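# Seat the lid fully on the box using suction arms

## Task

Place the lid onto the box so it sits fully down and stays there without the robot holding it, then release it and move the tools away.

## Robot and tools

Robot: two FANUC CRX arms, left_arm and right_arm, each ending in a vacuum suction cup instead of fingers. The names are just labels, not sides of any image. Base of left_arm sits at (+0.038, +0.527, 0) m with quat_wxyz (+0.999, 0, 0, -0.052); base of right_arm at (+0.052, -0.332, 0) m with quat_wxyz (+0.999, 0, 0, +0.038).

Frame: one shared scene frame. Origin on the tabletop midway between the arms, +z up, +x outward over the table, left_arm on the +y side. Positions are in metres; orientations are quaternions written w first (qw, qx, qy, qz). The controlled point on each arm is the cup point: centre of the cup rim when nothing touches it. The cup opens along that point's own +z axis, so a cup pointing straight down has its +z aimed at -z of the scene. About 4 cm behind the rim the tool widens, with body and camera sticking out up to roughly 9 cm sideways. Reported cup positions can be slightly off, more so at long reach.

The 16-number row: used by both movement tools. It always carries both arms, even if one is idle: left_arm x, y, z, qw, qx, qy, qz, left suction, then right_arm x, y, z, qw, qx, qy, qz, right suction. Each pose is an absolute target in the scene frame, not an offset. Suction is a number from -1 to 1; above 0.01 means on, 0.01 or less means off, and it persists. Sending 0 is an explicit off command, so to leave a cup unchanged repeat its previous value. To keep an arm still, resend exactly the full pose from the last result before it stopped; to hold an orientation, keep sending the same quaternion rather than copying the drifted one from results.

execute_actions(actions): a list of actions; each action is a list of 1 to 15 rows, each row applied for one 1/30 s step; a short action repeats its last row until 15 steps are used. An empty list just reports state and images. A target more than 0.6 m from the cup point's current position along any of its own axes gets the action refused for both arms; if the first action is malformed or fails this check, nothing in the call runs.

move(target, speed, blocking): target is one 16-number row. Both cup points travel in straight lines and finish together, taking 0.5 to 10 s (cut off at 10 s). speed is top path speed in m/s, 0.002 to 0.5, default 0.25; rotation is capped at twice that in rad/s. Paths ignore obstacles and the other arm. Actual motion lags, may wander and can overshoot speed, especially with a nearly straight arm. Suction values are applied at the start. With blocking=false the result comes after 0.5 s while motion continues; check with wait(0), and call wait or stop before sending other motion. The result adds a move: line giving the outcome (done, off_target, moving, held, fault) and active limits: paced means the pose was clipped, held means a check blocked some steps (the arm may then jump faster). Distances to each target are listed too.

wait(seconds): 0 to 10 s, arms keep their last command; returns early if a running move finishes. stop(): brakes a running move; needs room. zoom_image(camera, region): camera is cam_high, cam_left_wrist or cam_right_wrist (each 504x504); region [x0, y0, x1, y1] pixels from top-left, at most 504 by 504. read_manual(section): only licence texts, no motion. finished_scene(scene): ends the current scene by its number after the robot holds the last command; irreversible, and reports success.

Controller behaviour: each step the command is clipped to within 70 mm and 16 degrees of the measured pose, then solved with damped IK, favouring position over orientation. Far targets need several actions; after an action the arm goes no further than its last clipped pose. Hand target lines show where the controller currently drives each cup. A pose unreachable line means the clearance check altered or blocked that arm's command. Joint speed and acceleration are limited; elbows stop just short of straight.

Results: state line left_arm: … | right_arm: … with cup positions and quaternions, plus suction_measured (near 0 with no seal, 0.83 or more when airtight, lower with leaks) and part_present (1 once suction reaches 0.50, back to 0 below 0.45). Warnings may include MOTOR HOT, OVER-TEMPERATURE FAULT, and torque or force faults.

Gripping: turn suction on and press the 36 mm rim fully onto a flat, smooth face, away from holes, seams and edges. Under vacuum the cup shortens, so the object ends up to about 12 mm nearer the tool. Vacuum alone can lift a resting item. To release, set the object down on its support, switch suction off, and back off at least 15 mm. If the cup seals on the table, switch suction off to free it.

Cautions: arms are stiff, so commanding even slightly beyond a firm contact can trigger a fault; faster contact means a harder hit. A joint reaching its load limit (142 N m for waist, shoulder, elbow; 35.6 N m for the three wrist joints) or any external force of 150 N stops that arm for 10 s and skips the rest of the call. Holding loads heats motors and can brake an arm. Keep the arms from colliding or pressing on each other. Nothing may be dropped, knocked or pushed off the table; avoid slams and slips. A loose object may occasionally get bumped by an outside push. The robot keeps holding its last command while the planner is thinking.

Each tool is called after "Call:" by a JSON object that holds its "api" and its "payload", one argument or row to a line.

## Session

Call:
{"api": "execute_actions", "payload": {
  "actions": []
}}

Scene clock: 0.00 s.
left_arm: end_effector_position=(+0.5358, +0.4764, +0.3105) suction_measured=0.00 part_present=0 end_effector_quat_wxyz=(-0.001, -0.208, +0.978, +0.000) | right_arm: end_effector_position=(+0.5498, -0.2919, +0.3094) suction_measured=0.00 part_present=0 end_effector_quat_wxyz=(-0.003, +0.219, +0.976, -0.001)
Joint positions: left_arm=[ 0.266  0.134  0.193 -0.001 -1.632  0.257] | right_arm=[ 0.266  0.133  0.189 -0.002 -1.633 -0.784]
Joint velocities: left_arm=[-0.     0.002 -0.     0.     0.     0.   ] | right_arm=[ 0.    -0.001 -0.    -0.001 -0.    -0.001]
Hand target (left_arm): +0.536, +0.476, +0.311; -0.001, -0.208, +0.978, +0.000
Hand target (right_arm): +0.550, -0.292, +0.309; -0.003, +0.219, +0.976, -0.001

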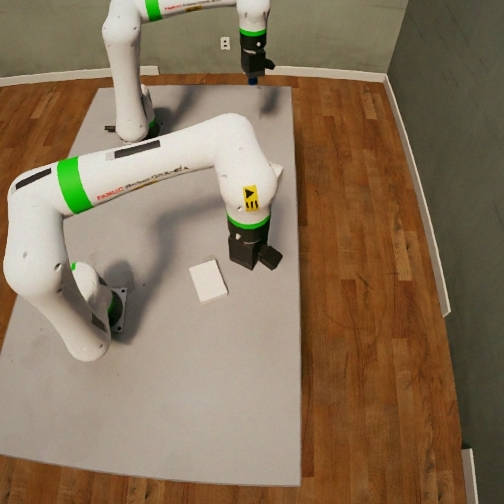

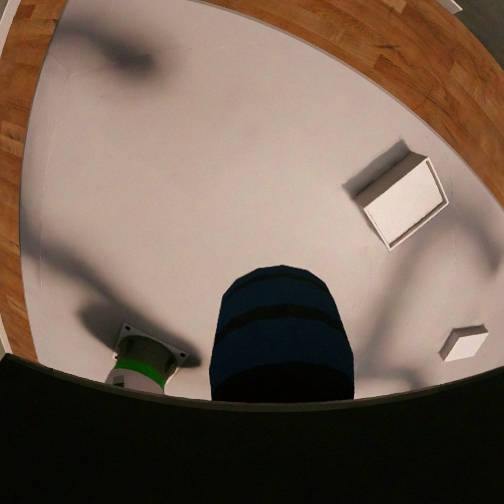

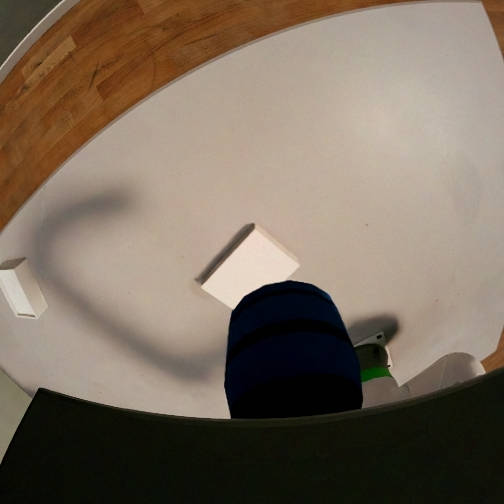

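Call:
{"api": "move", "payload": {
  "target": [0.6,0.33,0.2,0,0,1,0,0,0.46,-0.23,0.14,0,0,1,0,0],
  "speed": 0.35
}}

Scene clock: 6.17 s.
left_arm: end_effector_position=(+0.6002, +0.3300, +0.1997) suction_measured=0.00 part_present=0 end_effector_quat_wxyz=(+0.000, +0.000, +1.000, +0.000) | right_arm: end_effector_position=(+0.4591, -0.2309, +0.1403) suction_measured=0.00 part_present=0 end_effector_quat_wxyz=(+0.000, +0.000, +1.000, -0.001)
Joint positions: left_arm=[-0.013  0.389  0.253 -0.001 -1.434  0.117] | right_arm=[ 0.482 -0.012 -0.366  0.001 -1.218 -0.56 ]
Joint velocities: left_arm=[-0.001  0.001 -0.001 -0.001  0.     0.001] | right_arm=[ 0.001 -0.001 -0.001 -0.001  0.002 -0.001]
Hand target (left_arm): +0.600, +0.330, +0.200; +0.000, +0.000, +1.000, +0.000
Hand target (right_arm): +0.459, -0.231, +0.140; +0.000, +0.000, +1.000, -0.001
Off the commanded pose (left_arm): 0.000 m, 0 deg.
Off the commanded pose (right_arm): 0.001 m, 0 deg.
move: done

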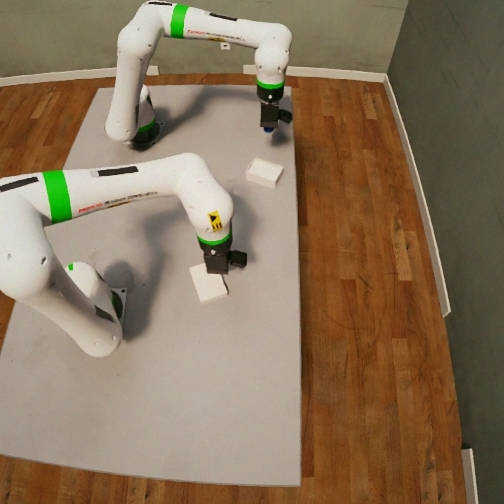

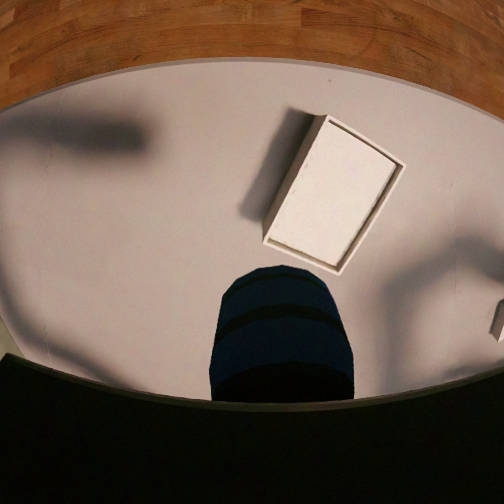

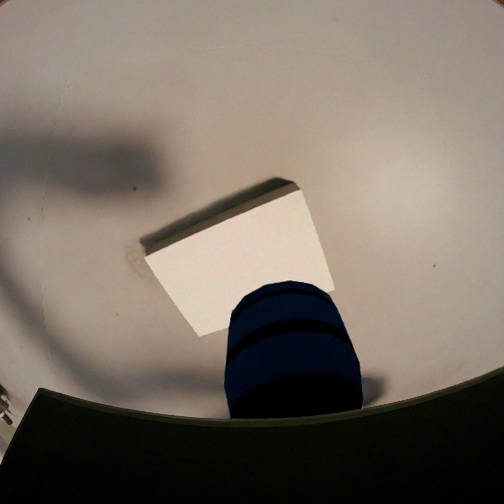

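Call:
{"api": "move", "payload": {
  "target": [0.56,0.3,0.2,0,0.216,0.976,0,0,0.425,-0.215,0.07,0,-0.19,0.982,0,0]
}}

Scene clock: 12.87 s.
left_arm: end_effector_position=(+0.5601, +0.2999, +0.2001) suction_measured=0.00 part_present=0 end_effector_quat_wxyz=(+0.000, +0.216, +0.976, +0.000) | right_arm: end_effector_position=(+0.4248, -0.2155, +0.0702) suction_measured=0.00 part_present=0 end_effector_quat_wxyz=(+0.000, -0.190, +0.982, -0.000)
Joint positions: left_arm=[-0.075  0.323  0.164 -0.    -1.413 -0.256] | right_arm=[ 0.566 -0.006 -0.54   0.001 -1.037 -0.261]
Joint velocities: left_arm=[-0.    -0.001 -0.001  0.     0.    -0.001] | right_arm=[ 0.001  0.001 -0.001  0.001  0.001  0.002]
Hand target (left_arm): +0.560, +0.300, +0.200; +0.000, +0.216, +0.976, +0.000
Hand target (right_arm): +0.425, -0.215, +0.070; +0.000, -0.190, +0.982, -0.000
Off the commanded pose (left_arm): 0.000 m, 0 deg.
Off the commanded pose (right_arm): 0.001 m, 0 deg.
move: done

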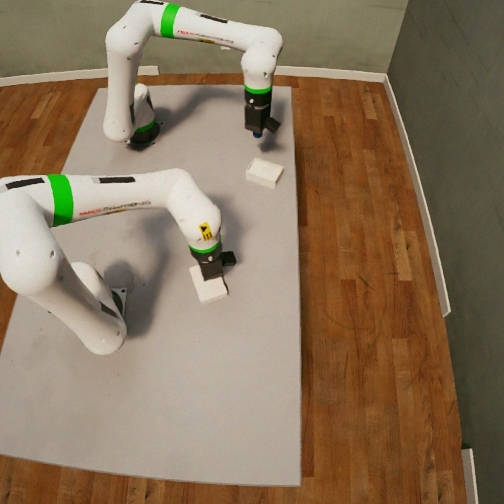

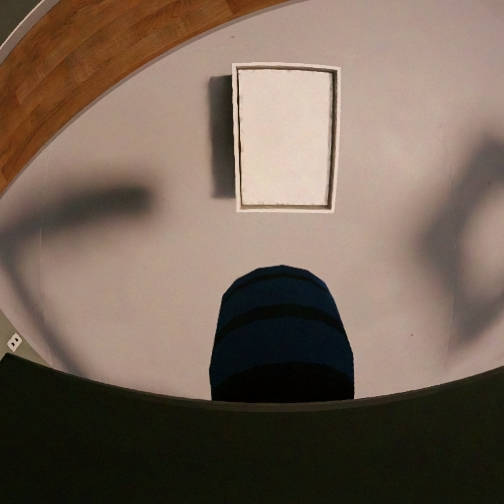

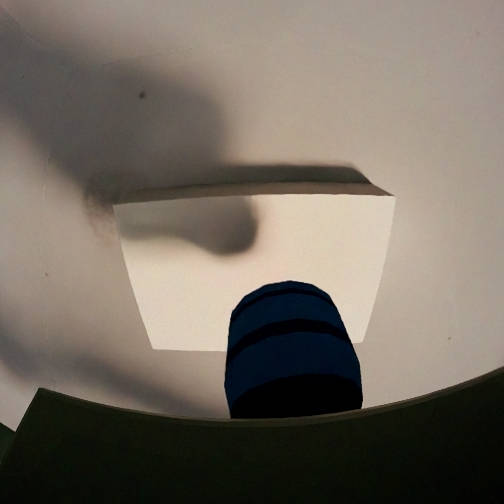

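Call:
{"api": "move", "payload": {
  "target": [0.56,0.3,0.2,0,0.216,0.976,0,0,0.413,-0.21,0.04,0,-0.19,0.982,0,1],
  "speed": 0.06
}}

Call:
{"api": "move", "payload": {
  "target": [0.56,0.3,0.2,0,0.216,0.976,0,0,0.413,-0.21,0.03,0,-0.19,0.982,0,1],
  "speed": 0.03
}}

Scene clock: 17.87 s.
left_arm: end_effector_position=(+0.5600, +0.3000, +0.2000) suction_measured=0.00 part_present=0 end_effector_quat_wxyz=(+0.000, +0.216, +0.976, -0.000) | right_arm: end_effector_position=(+0.4129, -0.2102, +0.0401) suction_measured=0.00 part_present=0 end_effector_quat_wxyz=(+0.000, -0.190, +0.982, -0.000)
Joint positions: left_arm=[-0.075  0.322  0.164  0.    -1.412 -0.256] | right_arm=[ 0.597  0.017 -0.6    0.    -0.954 -0.292]
Joint velocities: left_arm=[ 0.     0.002  0.001 -0.     0.    -0.   ] | right_arm=[ 0.001 -0.001 -0.    -0.001  0.001 -0.   ]
Hand target (left_arm): +0.560, +0.300, +0.200; +0.000, +0.216, +0.976, -0.000
Hand target (right_arm): +0.413, -0.210, +0.040; +0.000, -0.190, +0.982, -0.000
Off the commanded pose (left_arm): 0.000 m, 0 deg.
Off the commanded pose (right_arm): 0.000 m, 0 deg.
move: done

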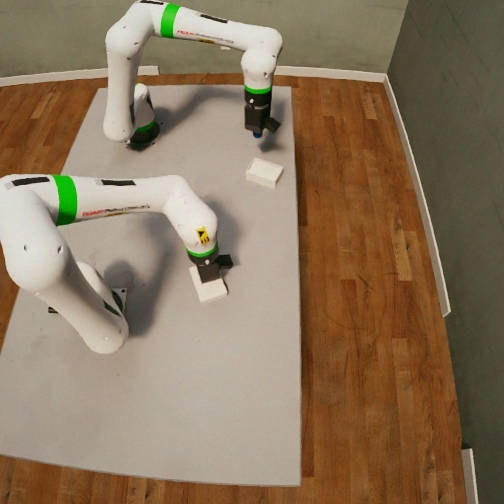

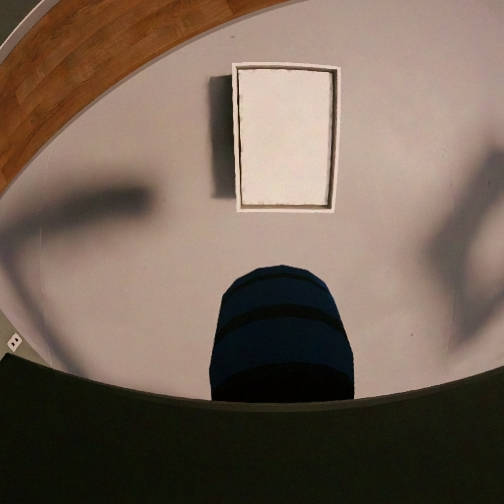

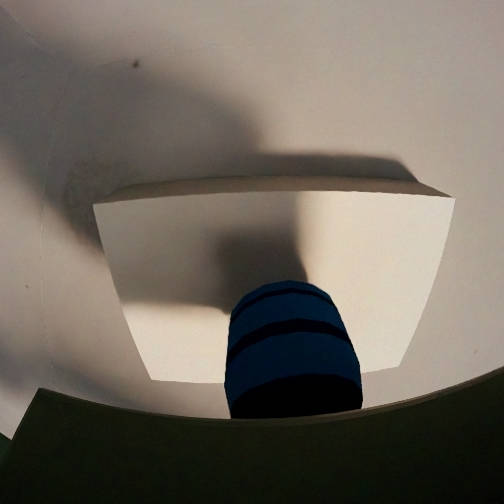

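Scene clock: 18.57 s.
left_arm: end_effector_position=(+0.5600, +0.3000, +0.2000) suction_measured=0.00 part_present=0 end_effector_quat_wxyz=(+0.000, +0.216, +0.976, -0.000) | right_arm: end_effector_position=(+0.4130, -0.2100, +0.0300) suction_measured=0.00 part_present=0 end_effector_quat_wxyz=(+0.000, -0.190, +0.982, -0.000)
Joint positions: left_arm=[-0.075  0.322  0.164  0.    -1.412 -0.256] | right_arm=[ 0.597  0.035 -0.611  0.    -0.925 -0.292]
Joint velocities: left_arm=[-0.    -0.001 -0.001  0.    -0.     0.001] | right_arm=[-0.001  0.002 -0.    -0.001  0.001  0.   ]
Hand target (left_arm): +0.560, +0.300, +0.200; +0.000, +0.216, +0.976, -0.000
Hand target (right_arm): +0.413, -0.210, +0.030; +0.000, -0.190, +0.982, -0.000
Off the commanded pose (left_arm): 0.000 m, 0 deg.
Off the commanded pose (right_arm): 0.000 m, 0 deg.
move: done

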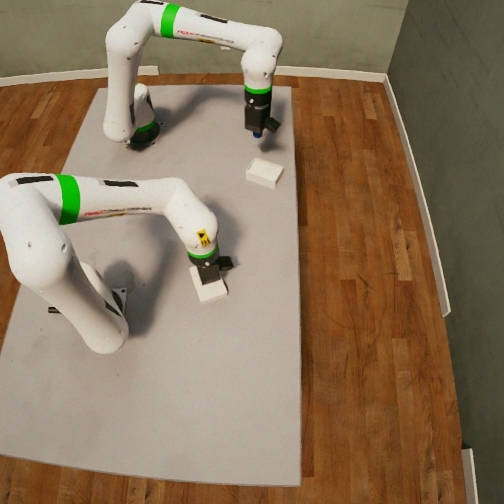

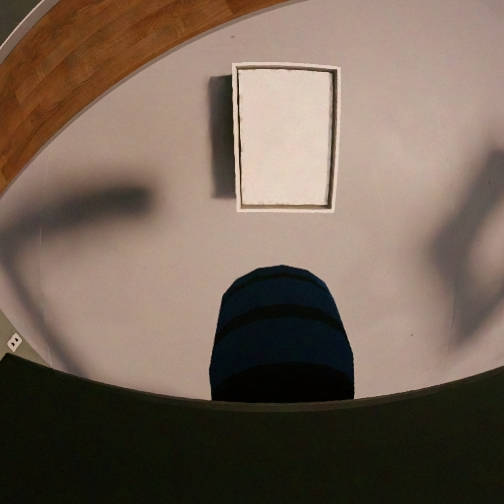

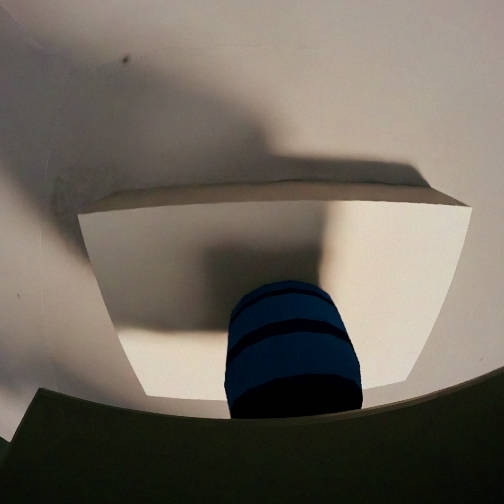

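Call:
{"api": "move", "payload": {
  "target": [0.56,0.3,0.2,0,0.216,0.976,0,0,0.413,-0.21,0.021,0,-0.19,0.982,0,1],
  "speed": 0.03
}}

Scene clock: 21.17 s.
left_arm: end_effector_position=(+0.5600, +0.3000, +0.2000) suction_measured=0.00 part_present=0 end_effector_quat_wxyz=(+0.000, +0.216, +0.976, -0.000) | right_arm: end_effector_position=(+0.4130, -0.2100, +0.0210) suction_measured=0.99 part_present=1 end_effector_quat_wxyz=(+0.000, -0.190, +0.982, -0.000)
Joint positions: left_arm=[-0.075  0.322  0.164  0.    -1.412 -0.256] | right_arm=[ 0.597  0.051 -0.62   0.    -0.9   -0.292]
Joint velocities: left_arm=[-0.     0.001 -0.001  0.     0.     0.001] | right_arm=[-0.     0.002 -0.    -0.001  0.001 -0.   ]
Hand target (left_arm): +0.560, +0.300, +0.200; +0.000, +0.216, +0.976, -0.000
Hand target (right_arm): +0.413, -0.210, +0.021; +0.000, -0.190, +0.982, -0.000
Off the commanded pose (left_arm): 0.000 m, 0 deg.
Off the commanded pose (right_arm): 0.000 m, 0 deg.
move: done

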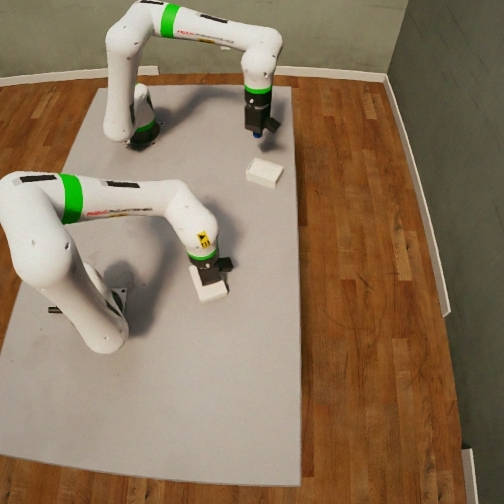

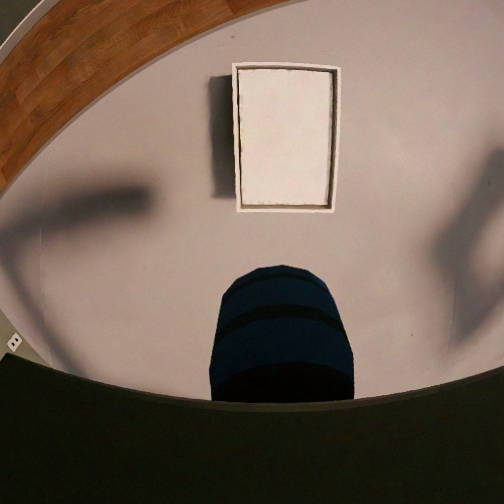

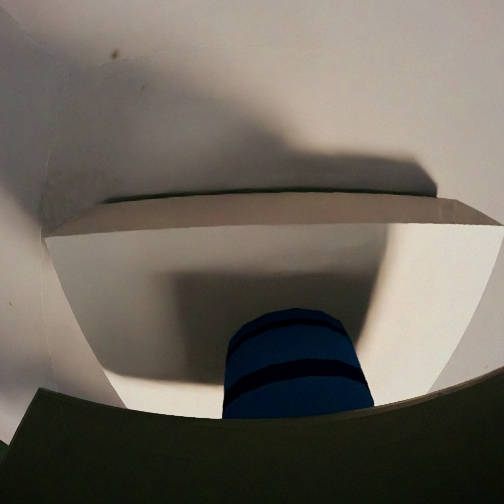

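Call:
{"api": "move", "payload": {
  "target": [0.45,0.72,0.25,0,0.216,0.976,0,0,0.45,-0.1,0.09,0,-0.35,0.937,0,1],
  "speed": 0.35
}}

Call:
{"api": "move", "payload": {
  "target": [0.45,0.72,0.25,0,0.216,0.976,0,0,0.585,0.22,0.09,0,-0.537,0.843,0,1]
}}

Scene clock: 32.07 s.
left_arm: end_effector_position=(+0.4487, +0.7201, +0.2504) suction_measured=0.00 part_present=0 end_effector_quat_wxyz=(+0.000, +0.216, +0.976, -0.001) | right_arm: end_effector_position=(+0.4501, -0.0999, +0.0897) suction_measured=1.00 part_present=1 end_effector_quat_wxyz=(+0.000, -0.350, +0.937, -0.000)
Joint positions: left_arm=[ 0.835  0.017 -0.073  0.002 -1.482 -1.166] | right_arm=[ 0.738  0.143 -0.328  0.001 -1.1   -0.099]
Joint velocities: left_arm=[ 0.001  0.001  0.     0.001 -0.    -0.001] | right_arm=[ 0.001  0.001 -0.     0.001 -0.    -0.001]
Hand target (left_arm): +0.449, +0.720, +0.250; +0.000, +0.216, +0.976, -0.001
Hand target (right_arm): +0.450, -0.100, +0.090; +0.000, -0.350, +0.937, -0.000
Off the commanded pose (left_arm): 0.001 m, 0 deg.
Off the commanded pose (right_arm): 0.000 m, 0 deg.
move: done

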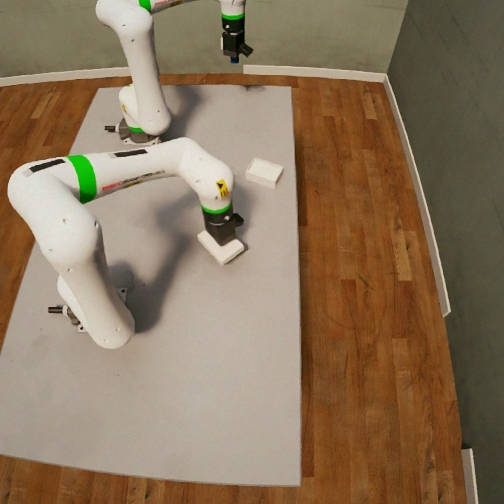

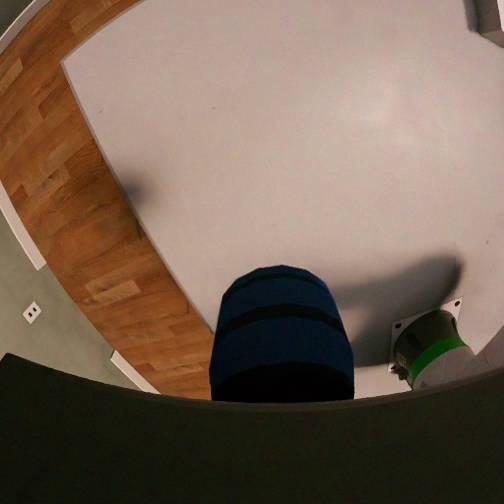

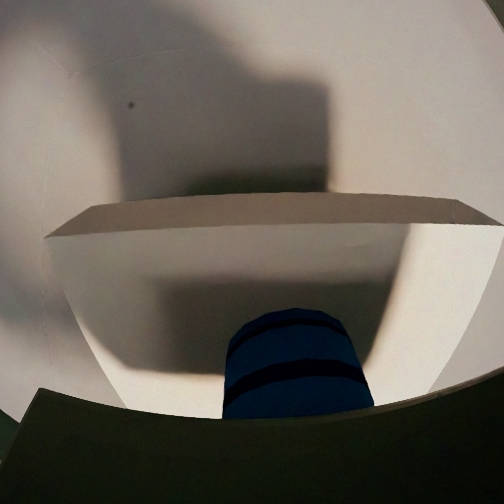

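Scene clock: 34.03 s.
left_arm: end_effector_position=(+0.4500, +0.7200, +0.2500) suction_measured=0.00 part_present=0 end_effector_quat_wxyz=(-0.000, +0.216, +0.976, +0.000) | right_arm: end_effector_position=(+0.5846, +0.2205, +0.0893) suction_measured=1.00 part_present=1 end_effector_quat_wxyz=(+0.000, -0.538, +0.843, -0.000)
Joint positions: left_arm=[ 0.832  0.02  -0.071 -0.    -1.48  -1.163] | right_arm=[ 0.898  0.925  0.84   0.001 -1.486  0.16 ]
Joint velocities: left_arm=[-0. -0.  0.  0. -0.  0.] | right_arm=[-0.     0.002  0.006  0.001 -0.004 -0.001]
Hand target (left_arm): +0.450, +0.720, +0.250; -0.000, +0.216, +0.976, +0.000
Hand target (right_arm): +0.585, +0.221, +0.089; +0.000, -0.538, +0.843, -0.000
Off the commanded pose (left_arm): 0.000 m, 0 deg.
Off the commanded pose (right_arm): 0.001 m, 0 deg.
move: done

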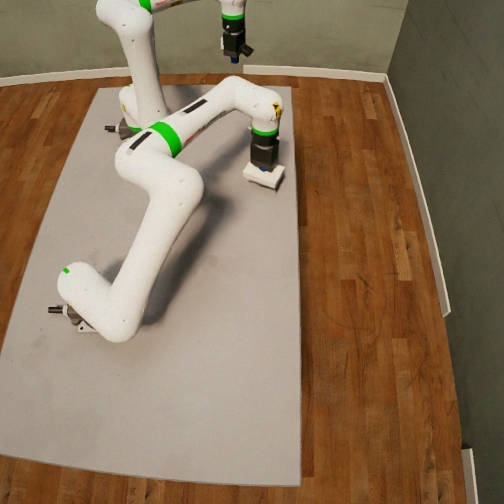

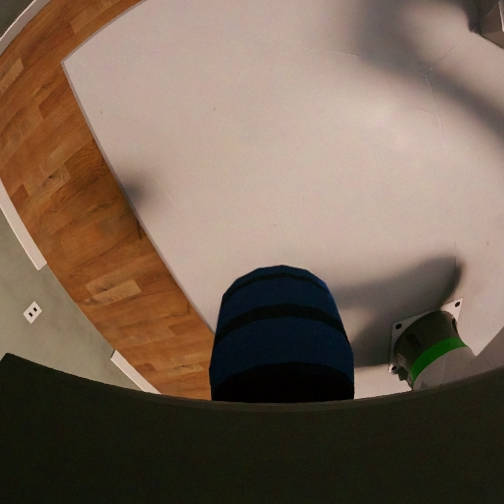

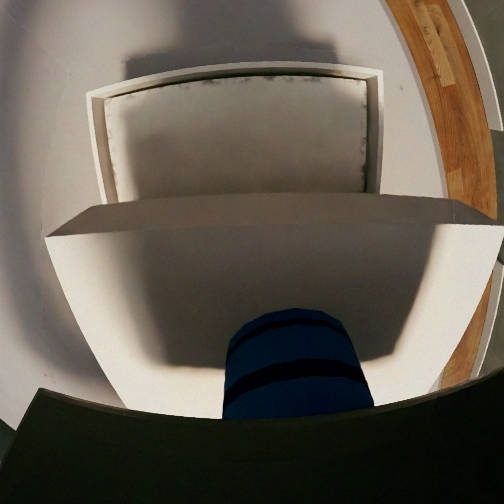

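Call:
{"api": "move", "payload": {
  "target": [0.45,0.72,0.25,0,0.216,0.976,0,0,0.585,0.2585,0.075,0,-0.537,0.843,0,1],
  "speed": 0.06
}}

Scene clock: 37.40 s.
left_arm: end_effector_position=(+0.4500, +0.7200, +0.2500) suction_measured=0.00 part_present=0 end_effector_quat_wxyz=(-0.000, +0.216, +0.976, +0.000) | right_arm: end_effector_position=(+0.5850, +0.2585, +0.0750) suction_measured=1.00 part_present=1 end_effector_quat_wxyz=(+0.000, -0.537, +0.843, -0.000)
Joint positions: left_arm=[ 0.832  0.02  -0.071 -0.    -1.48  -1.163] | right_arm=[ 0.924  1.044  1.02   0.    -1.547  0.134]
Joint velocities: left_arm=[-0.    -0.002  0.    -0.    -0.     0.002] | right_arm=[ 0.     0.003  0.005  0.001 -0.003 -0.001]
Hand target (left_arm): +0.450, +0.720, +0.250; -0.000, +0.216, +0.976, +0.000
Hand target (right_arm): +0.585, +0.259, +0.075; +0.000, -0.537, +0.843, -0.000
Off the commanded pose (left_arm): 0.000 m, 0 deg.
Off the commanded pose (right_arm): 0.000 m, 0 deg.
move: done

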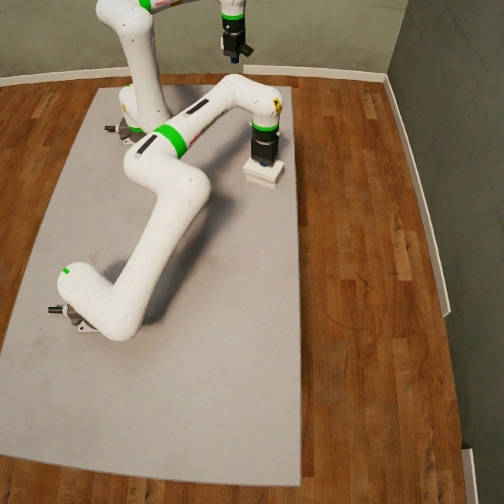

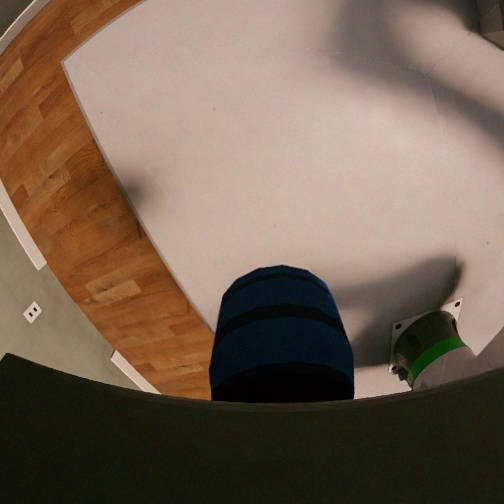

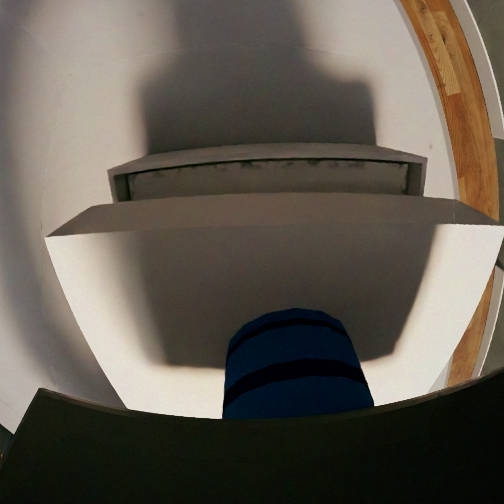

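Call:
{"api": "move", "payload": {
  "target": [0.45,0.72,0.25,0,0.216,0.976,0,0,0.587,0.2686,0.068,0,-0.546,0.838,0,1],
  "speed": 0.03
}}

Call:
{"api": "zoom_image", "payload": {
  "camera": "cam_right_wrist",
  "region": [60,130,500,260]
}}

Call:
{"api": "zoom_image", "payload": {
  "camera": "cam_high",
  "region": [225,135,305,205]
}}

Scene clock: 41.80 s.
left_arm: end_effector_position=(+0.4500, +0.7200, +0.2500) suction_measured=0.00 part_present=0 end_effector_quat_wxyz=(-0.000, +0.216, +0.976, +0.000) | right_arm: end_effector_position=(+0.5870, +0.2686, +0.0680) suction_measured=1.00 part_present=1 end_effector_quat_wxyz=(+0.000, -0.546, +0.838, -0.000)
Joint positions: left_arm=[ 0.832  0.02  -0.071 -0.    -1.48  -1.163] | right_arm=[ 0.929  1.089  1.086  0.    -1.568  0.149]
Joint velocities: left_arm=[ 0.    -0.     0.    -0.    -0.     0.002] | right_arm=[-0.001  0.002  0.003 -0.001 -0.002 -0.001]
Hand target (left_arm): +0.450, +0.720, +0.250; -0.000, +0.216, +0.976, +0.000
Hand target (right_arm): +0.587, +0.269, +0.068; +0.000, -0.546, +0.838, -0.000
Off the commanded pose (left_arm): 0.000 m, 0 deg.
Off the commanded pose (right_arm): 0.000 m, 0 deg.
move: done

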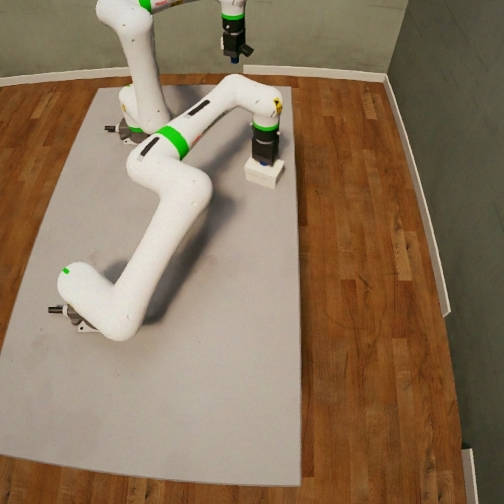

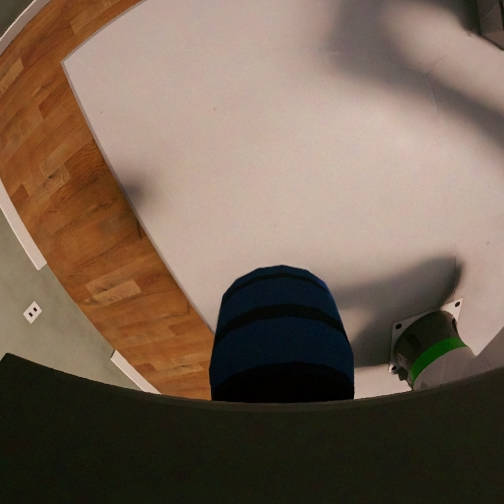

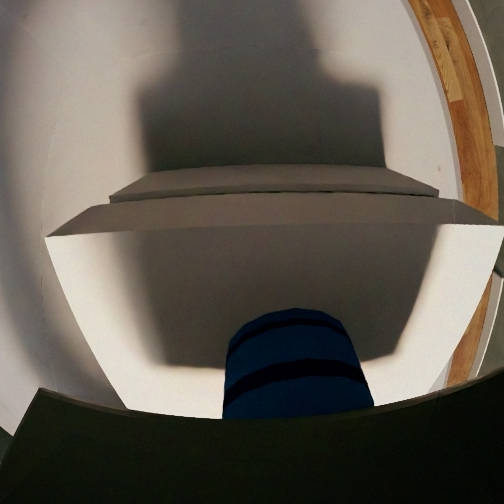

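Region (60, 130, 500, 260) of cam_right_wrist's 504x504 image, scaled by 1.145, with more detail than that image has; it fills the top 149 rows of this view, and the rest is white.

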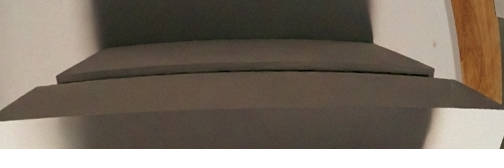

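Region (225, 135, 305, 205) of cam_high's 504x504 image, scaled by 6.300, with more detail than that image has; it fills the top 441 rows of this view, and the rest is white.

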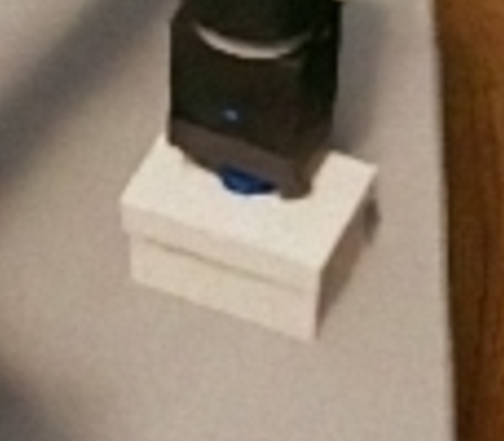

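Call:
{"api": "move", "payload": {
  "target": [0.45,0.72,0.25,0,0.216,0.976,0,0,0.589,0.2731,0.066,0,-0.548,0.8365,0,1],
  "speed": 0.02
}}

Call:
{"api": "move", "payload": {
  "target": [0.45,0.72,0.25,0,0.216,0.976,0,0,0.589,0.2731,0.054,0,-0.548,0.8365,0,1],
  "speed": 0.01
}}

Call:
{"api": "zoom_image", "payload": {
  "camera": "cam_high",
  "region": [225,135,305,205]
}}

Scene clock: 47.67 s.
left_arm: end_effector_position=(+0.4500, +0.7200, +0.2500) suction_measured=0.00 part_present=0 end_effector_quat_wxyz=(+0.000, +0.216, +0.976, +0.000) | right_arm: end_effector_position=(+0.5890, +0.2731, +0.0660) suction_measured=1.00 part_present=1 end_effector_quat_wxyz=(+0.000, -0.548, +0.836, -0.000)
Joint positions: left_arm=[ 0.832  0.02  -0.071 -0.    -1.48  -1.163] | right_arm=[ 0.93   1.115  1.13   0.    -1.586  0.153]
Joint velocities: left_arm=[-0.    -0.    -0.     0.    -0.     0.001] | right_arm=[-0.     0.001  0.003  0.    -0.002  0.001]
Hand target (left_arm): +0.450, +0.720, +0.250; +0.000, +0.216, +0.976, +0.000
Hand target (right_arm): +0.589, +0.273, +0.066; +0.000, -0.548, +0.836, -0.000
Off the commanded pose (left_arm): 0.000 m, 0 deg.
Off the commanded pose (right_arm): 0.000 m, 0 deg.
move: done

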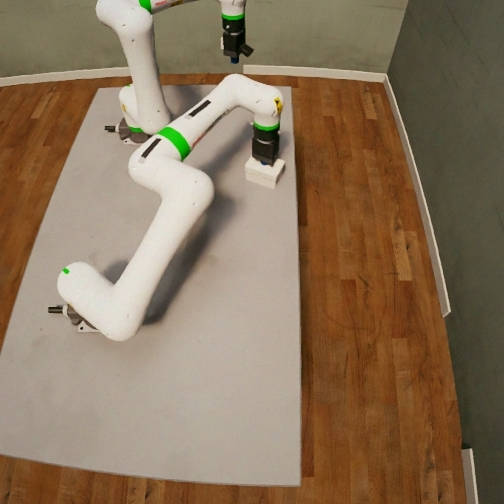

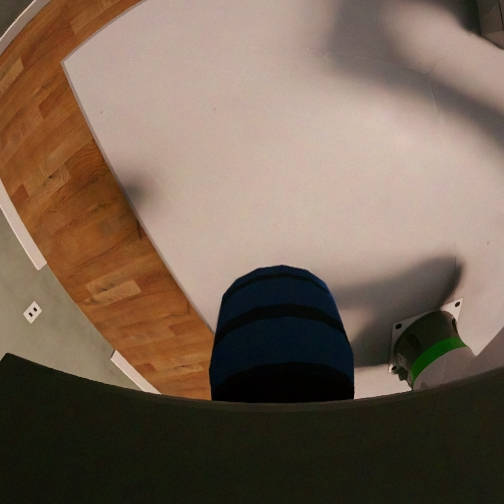

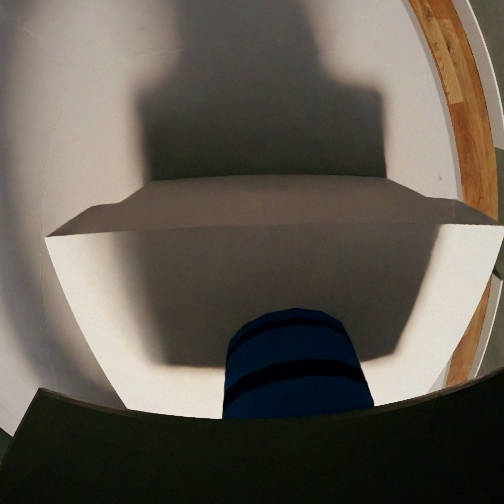

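Scene clock: 49.10 s.
left_arm: end_effector_position=(+0.4500, +0.7200, +0.2500) suction_measured=0.00 part_present=0 end_effector_quat_wxyz=(+0.000, +0.216, +0.976, +0.000) | right_arm: end_effector_position=(+0.5890, +0.2731, +0.0540) suction_measured=1.00 part_present=1 end_effector_quat_wxyz=(+0.000, -0.548, +0.836, +0.000)
Joint positions: left_arm=[ 0.832  0.02  -0.071  0.    -1.48  -1.163] | right_arm=[ 0.93   1.114  1.101 -0.    -1.558  0.153]
Joint velocities: left_arm=[-0.     0.001 -0.001 -0.    -0.     0.002] | right_arm=[ 0.     0.    -0.001 -0.     0.001 -0.003]
Hand target (left_arm): +0.450, +0.720, +0.250; +0.000, +0.216, +0.976, -0.000
Hand target (right_arm): +0.589, +0.273, +0.054; -0.000, -0.548, +0.836, +0.000
Off the commanded pose (left_arm): 0.000 m, 0 deg.
Off the commanded pose (right_arm): 0.000 m, 0 deg.
move: done

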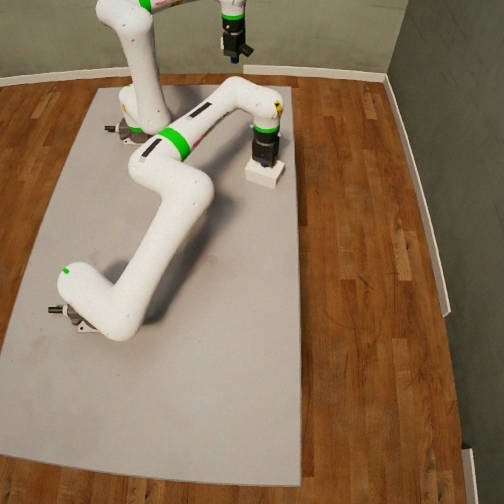

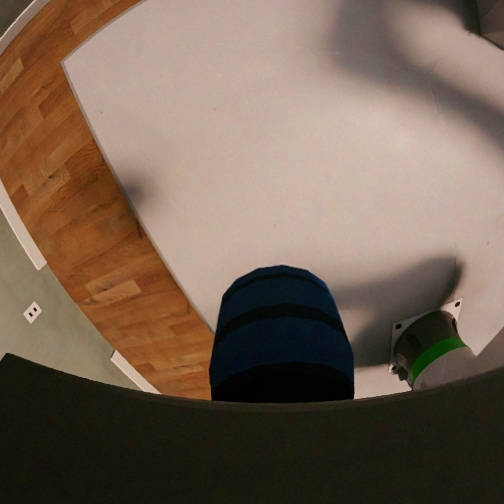

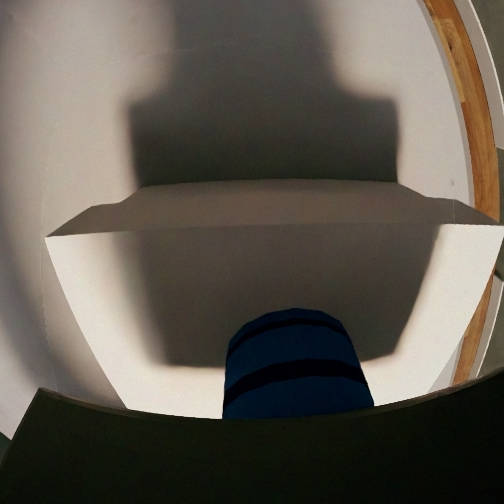

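Region (225, 135, 305, 205) of cam_high's 504x504 image, scaled by 6.300, with more detail than that image has; it fills the top 441 rows of this view, and the rest is white.

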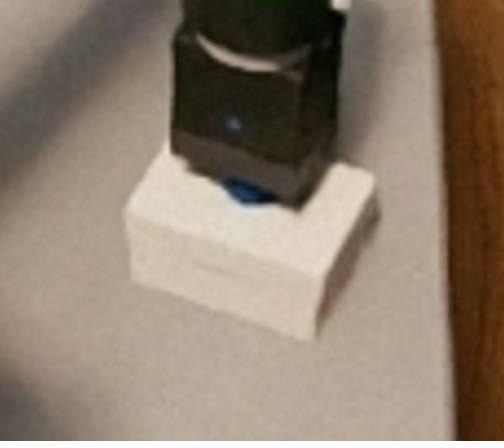

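Going on freely.

Call:
{"api": "move", "payload": {
  "target": [0.45,0.72,0.25,0,0.216,0.976,0,0,0.589,0.2731,0.044,0,-0.548,0.8365,0,1],
  "speed": 0.012
}}

Call:
{"api": "move", "payload": {
  "target": [0.45,0.72,0.25,0,0.216,0.976,0,0,0.589,0.2731,0.042,0,-0.548,0.8365,0,0],
  "speed": 0.004
}}

Scene clock: 54.00 s.
left_arm: end_effector_position=(+0.4500, +0.7200, +0.2500) suction_measured=0.00 part_present=0 end_effector_quat_wxyz=(+0.000, +0.216, +0.976, +0.000) | right_arm: end_effector_position=(+0.5890, +0.2731, +0.0440) suction_measured=1.00 part_present=1 end_effector_quat_wxyz=(-0.000, -0.548, +0.836, -0.000)
Joint positions: left_arm=[ 0.832  0.02  -0.071 -0.    -1.48  -1.163] | right_arm=[ 0.93   1.116  1.08  -0.    -1.535  0.153]
Joint velocities: left_arm=[-0.    -0.    -0.001  0.     0.     0.002] | right_arm=[ 0.    -0.    -0.     0.001  0.001 -0.001]
Hand target (left_arm): +0.450, +0.720, +0.250; +0.000, +0.216, +0.976, -0.000
Hand target (right_arm): +0.589, +0.273, +0.044; -0.000, -0.548, +0.836, -0.000
Off the commanded pose (left_arm): 0.000 m, 0 deg.
Off the commanded pose (right_arm): 0.000 m, 0 deg.
move: done

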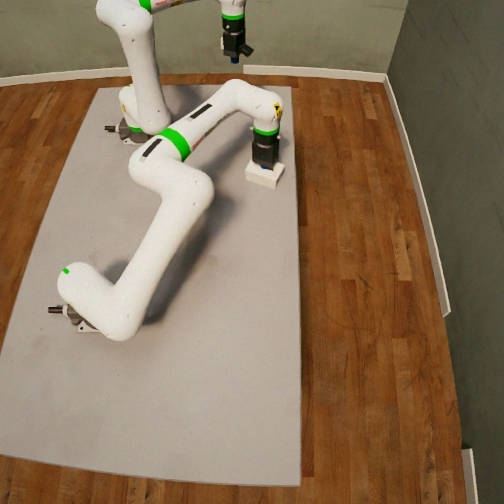

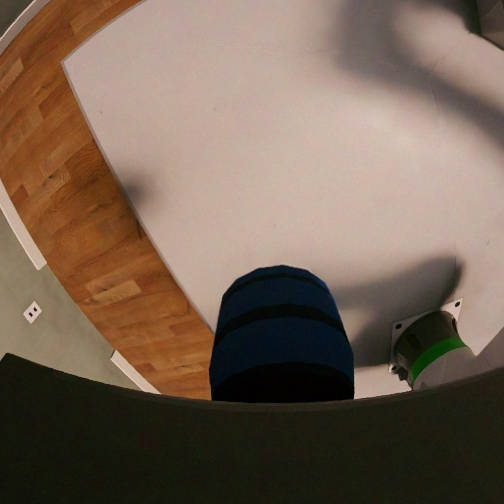

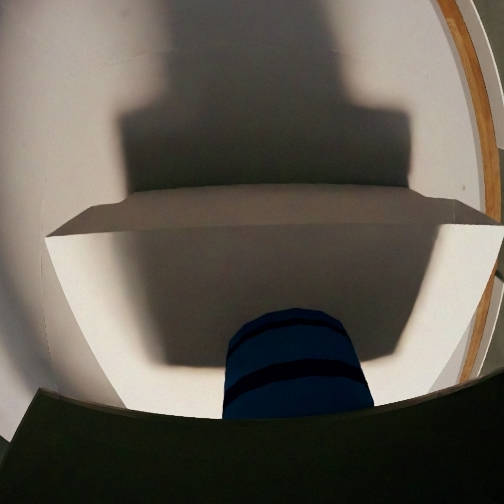

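Scene clock: 54.70 s.
left_arm: end_effector_position=(+0.4500, +0.7200, +0.2500) suction_measured=0.00 part_present=0 end_effector_quat_wxyz=(+0.000, +0.216, +0.976, +0.000) | right_arm: end_effector_position=(+0.5890, +0.2731, +0.0420) suction_measured=0.00 part_present=0 end_effector_quat_wxyz=(+0.000, -0.548, +0.836, -0.000)
Joint positions: left_arm=[ 0.832  0.02  -0.071  0.    -1.48  -1.163] | right_arm=[ 0.93   1.116  1.077  0.    -1.531  0.153]
Joint velocities: left_arm=[ 0.    -0.002 -0.    -0.    -0.    -0.001] | right_arm=[ 0.    -0.001 -0.001 -0.     0.001 -0.   ]
Hand target (left_arm): +0.450, +0.720, +0.250; +0.000, +0.216, +0.976, -0.000
Hand target (right_arm): +0.589, +0.273, +0.042; -0.000, -0.548, +0.836, -0.000
Off the commanded pose (left_arm): 0.000 m, 0 deg.
Off the commanded pose (right_arm): 0.000 m, 0 deg.
move: done

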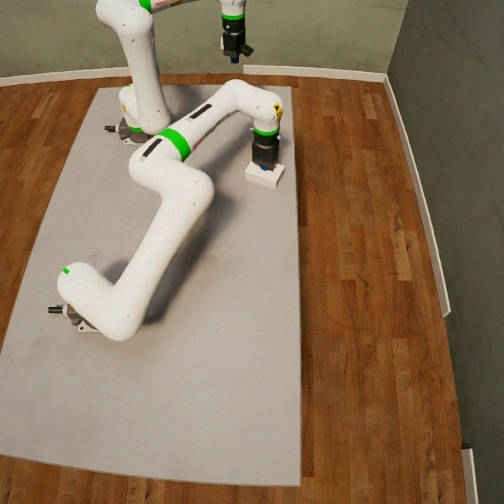

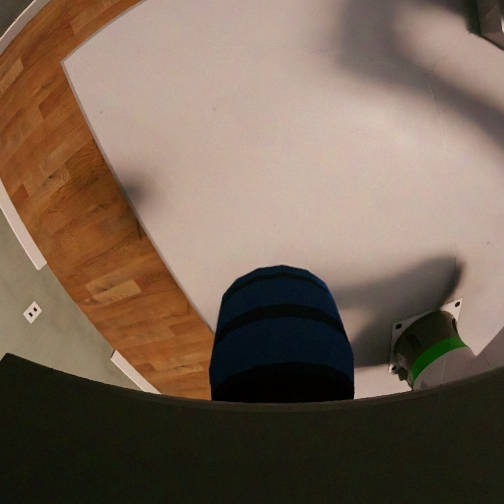

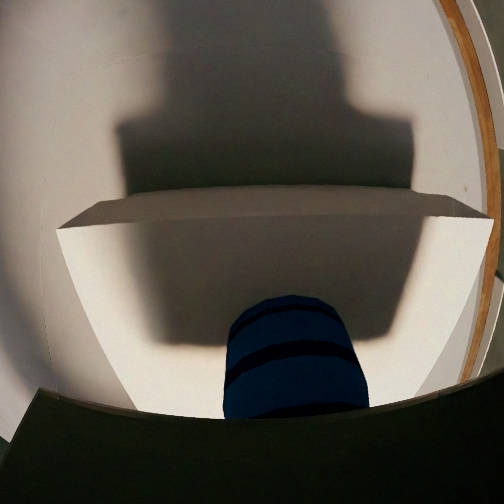

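Press a bit more to confirm it's seated.

Call:
{"api": "move", "payload": {
  "target": [0.45,0.72,0.25,0,0.216,0.976,0,0,0.589,0.2731,0.037,0,-0.548,0.8365,0,0],
  "speed": 0.01
}}

Call:
{"api": "move", "payload": {
  "target": [0.45,0.72,0.25,0,0.216,0.976,0,0,0.57,0.23,0.13,0,-0.548,0.8365,0,0],
  "speed": 0.15
}}

Scene clock: 58.37 s.
left_arm: end_effector_position=(+0.4500, +0.7200, +0.2500) suction_measured=0.00 part_present=0 end_effector_quat_wxyz=(+0.000, +0.216, +0.976, +0.000) | right_arm: end_effector_position=(+0.5890, +0.2731, +0.0370) suction_measured=0.00 part_present=0 end_effector_quat_wxyz=(-0.000, -0.548, +0.836, -0.000)
Joint positions: left_arm=[ 0.832  0.02  -0.071  0.    -1.48  -1.163] | right_arm=[ 0.93   1.117  1.067  0.    -1.521  0.153]
Joint velocities: left_arm=[ 0.    -0.001 -0.001  0.     0.     0.002] | right_arm=[ 0.    -0.001 -0.001  0.     0.     0.   ]
Hand target (left_arm): +0.450, +0.720, +0.250; +0.000, +0.216, +0.976, -0.000
Hand target (right_arm): +0.589, +0.273, +0.037; -0.000, -0.548, +0.836, -0.000
Off the commanded pose (left_arm): 0.000 m, 0 deg.
Off the commanded pose (right_arm): 0.000 m, 0 deg.
move: done

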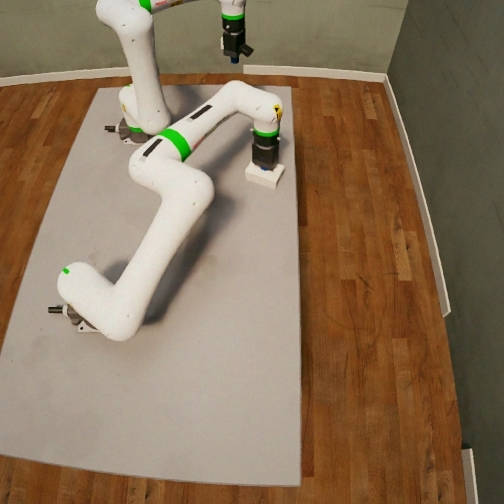

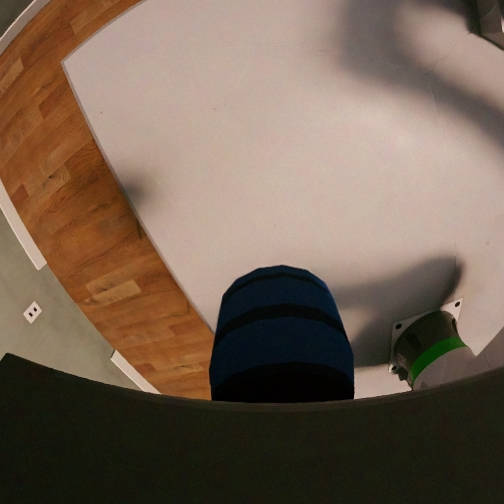

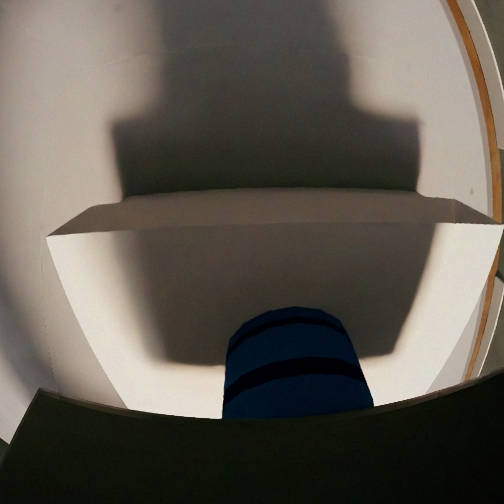

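Scene clock: 59.43 s.
left_arm: end_effector_position=(+0.4500, +0.7200, +0.2500) suction_measured=0.00 part_present=0 end_effector_quat_wxyz=(+0.000, +0.216, +0.976, +0.000) | right_arm: end_effector_position=(+0.5702, +0.2302, +0.1300) suction_measured=0.00 part_present=0 end_effector_quat_wxyz=(-0.000, -0.548, +0.836, +0.000)
Joint positions: left_arm=[ 0.832  0.02  -0.071  0.    -1.48  -1.163] | right_arm=[ 0.92   0.907  0.904 -0.    -1.567  0.163]
Joint velocities: left_arm=[ 0.     0.001  0.    -0.     0.     0.001] | right_arm=[-0.    -0.001 -0.     0.002  0.     0.   ]
Hand target (left_arm): +0.450, +0.720, +0.250; +0.000, +0.216, +0.976, -0.000
Hand target (right_arm): +0.570, +0.230, +0.130; -0.000, -0.548, +0.836, +0.000
Off the commanded pose (left_arm): 0.000 m, 0 deg.
Off the commanded pose (right_arm): 0.000 m, 0 deg.
move: done

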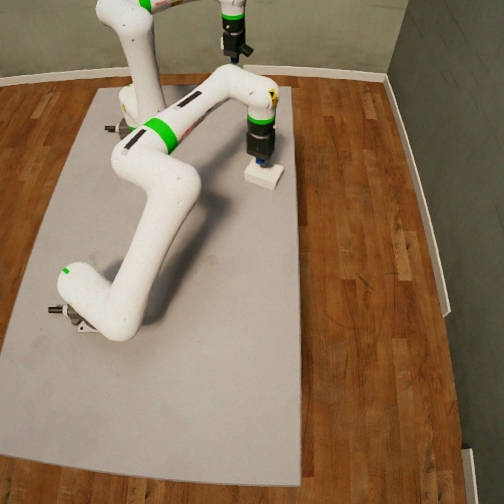

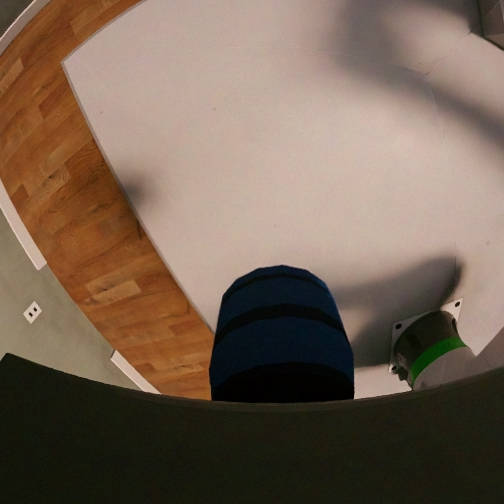

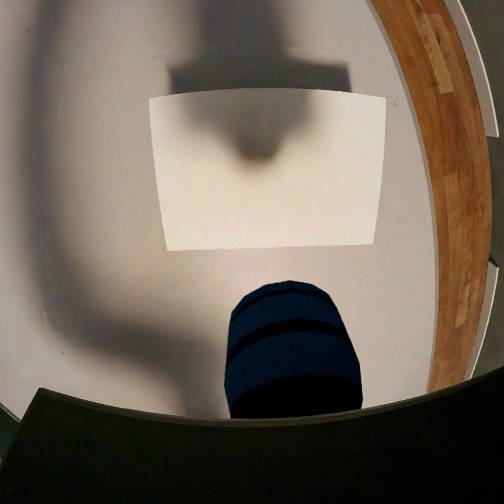

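Call:
{"api": "finished_scene", "payload": {
  "scene": 1
}}

The scene is finished: the task was done.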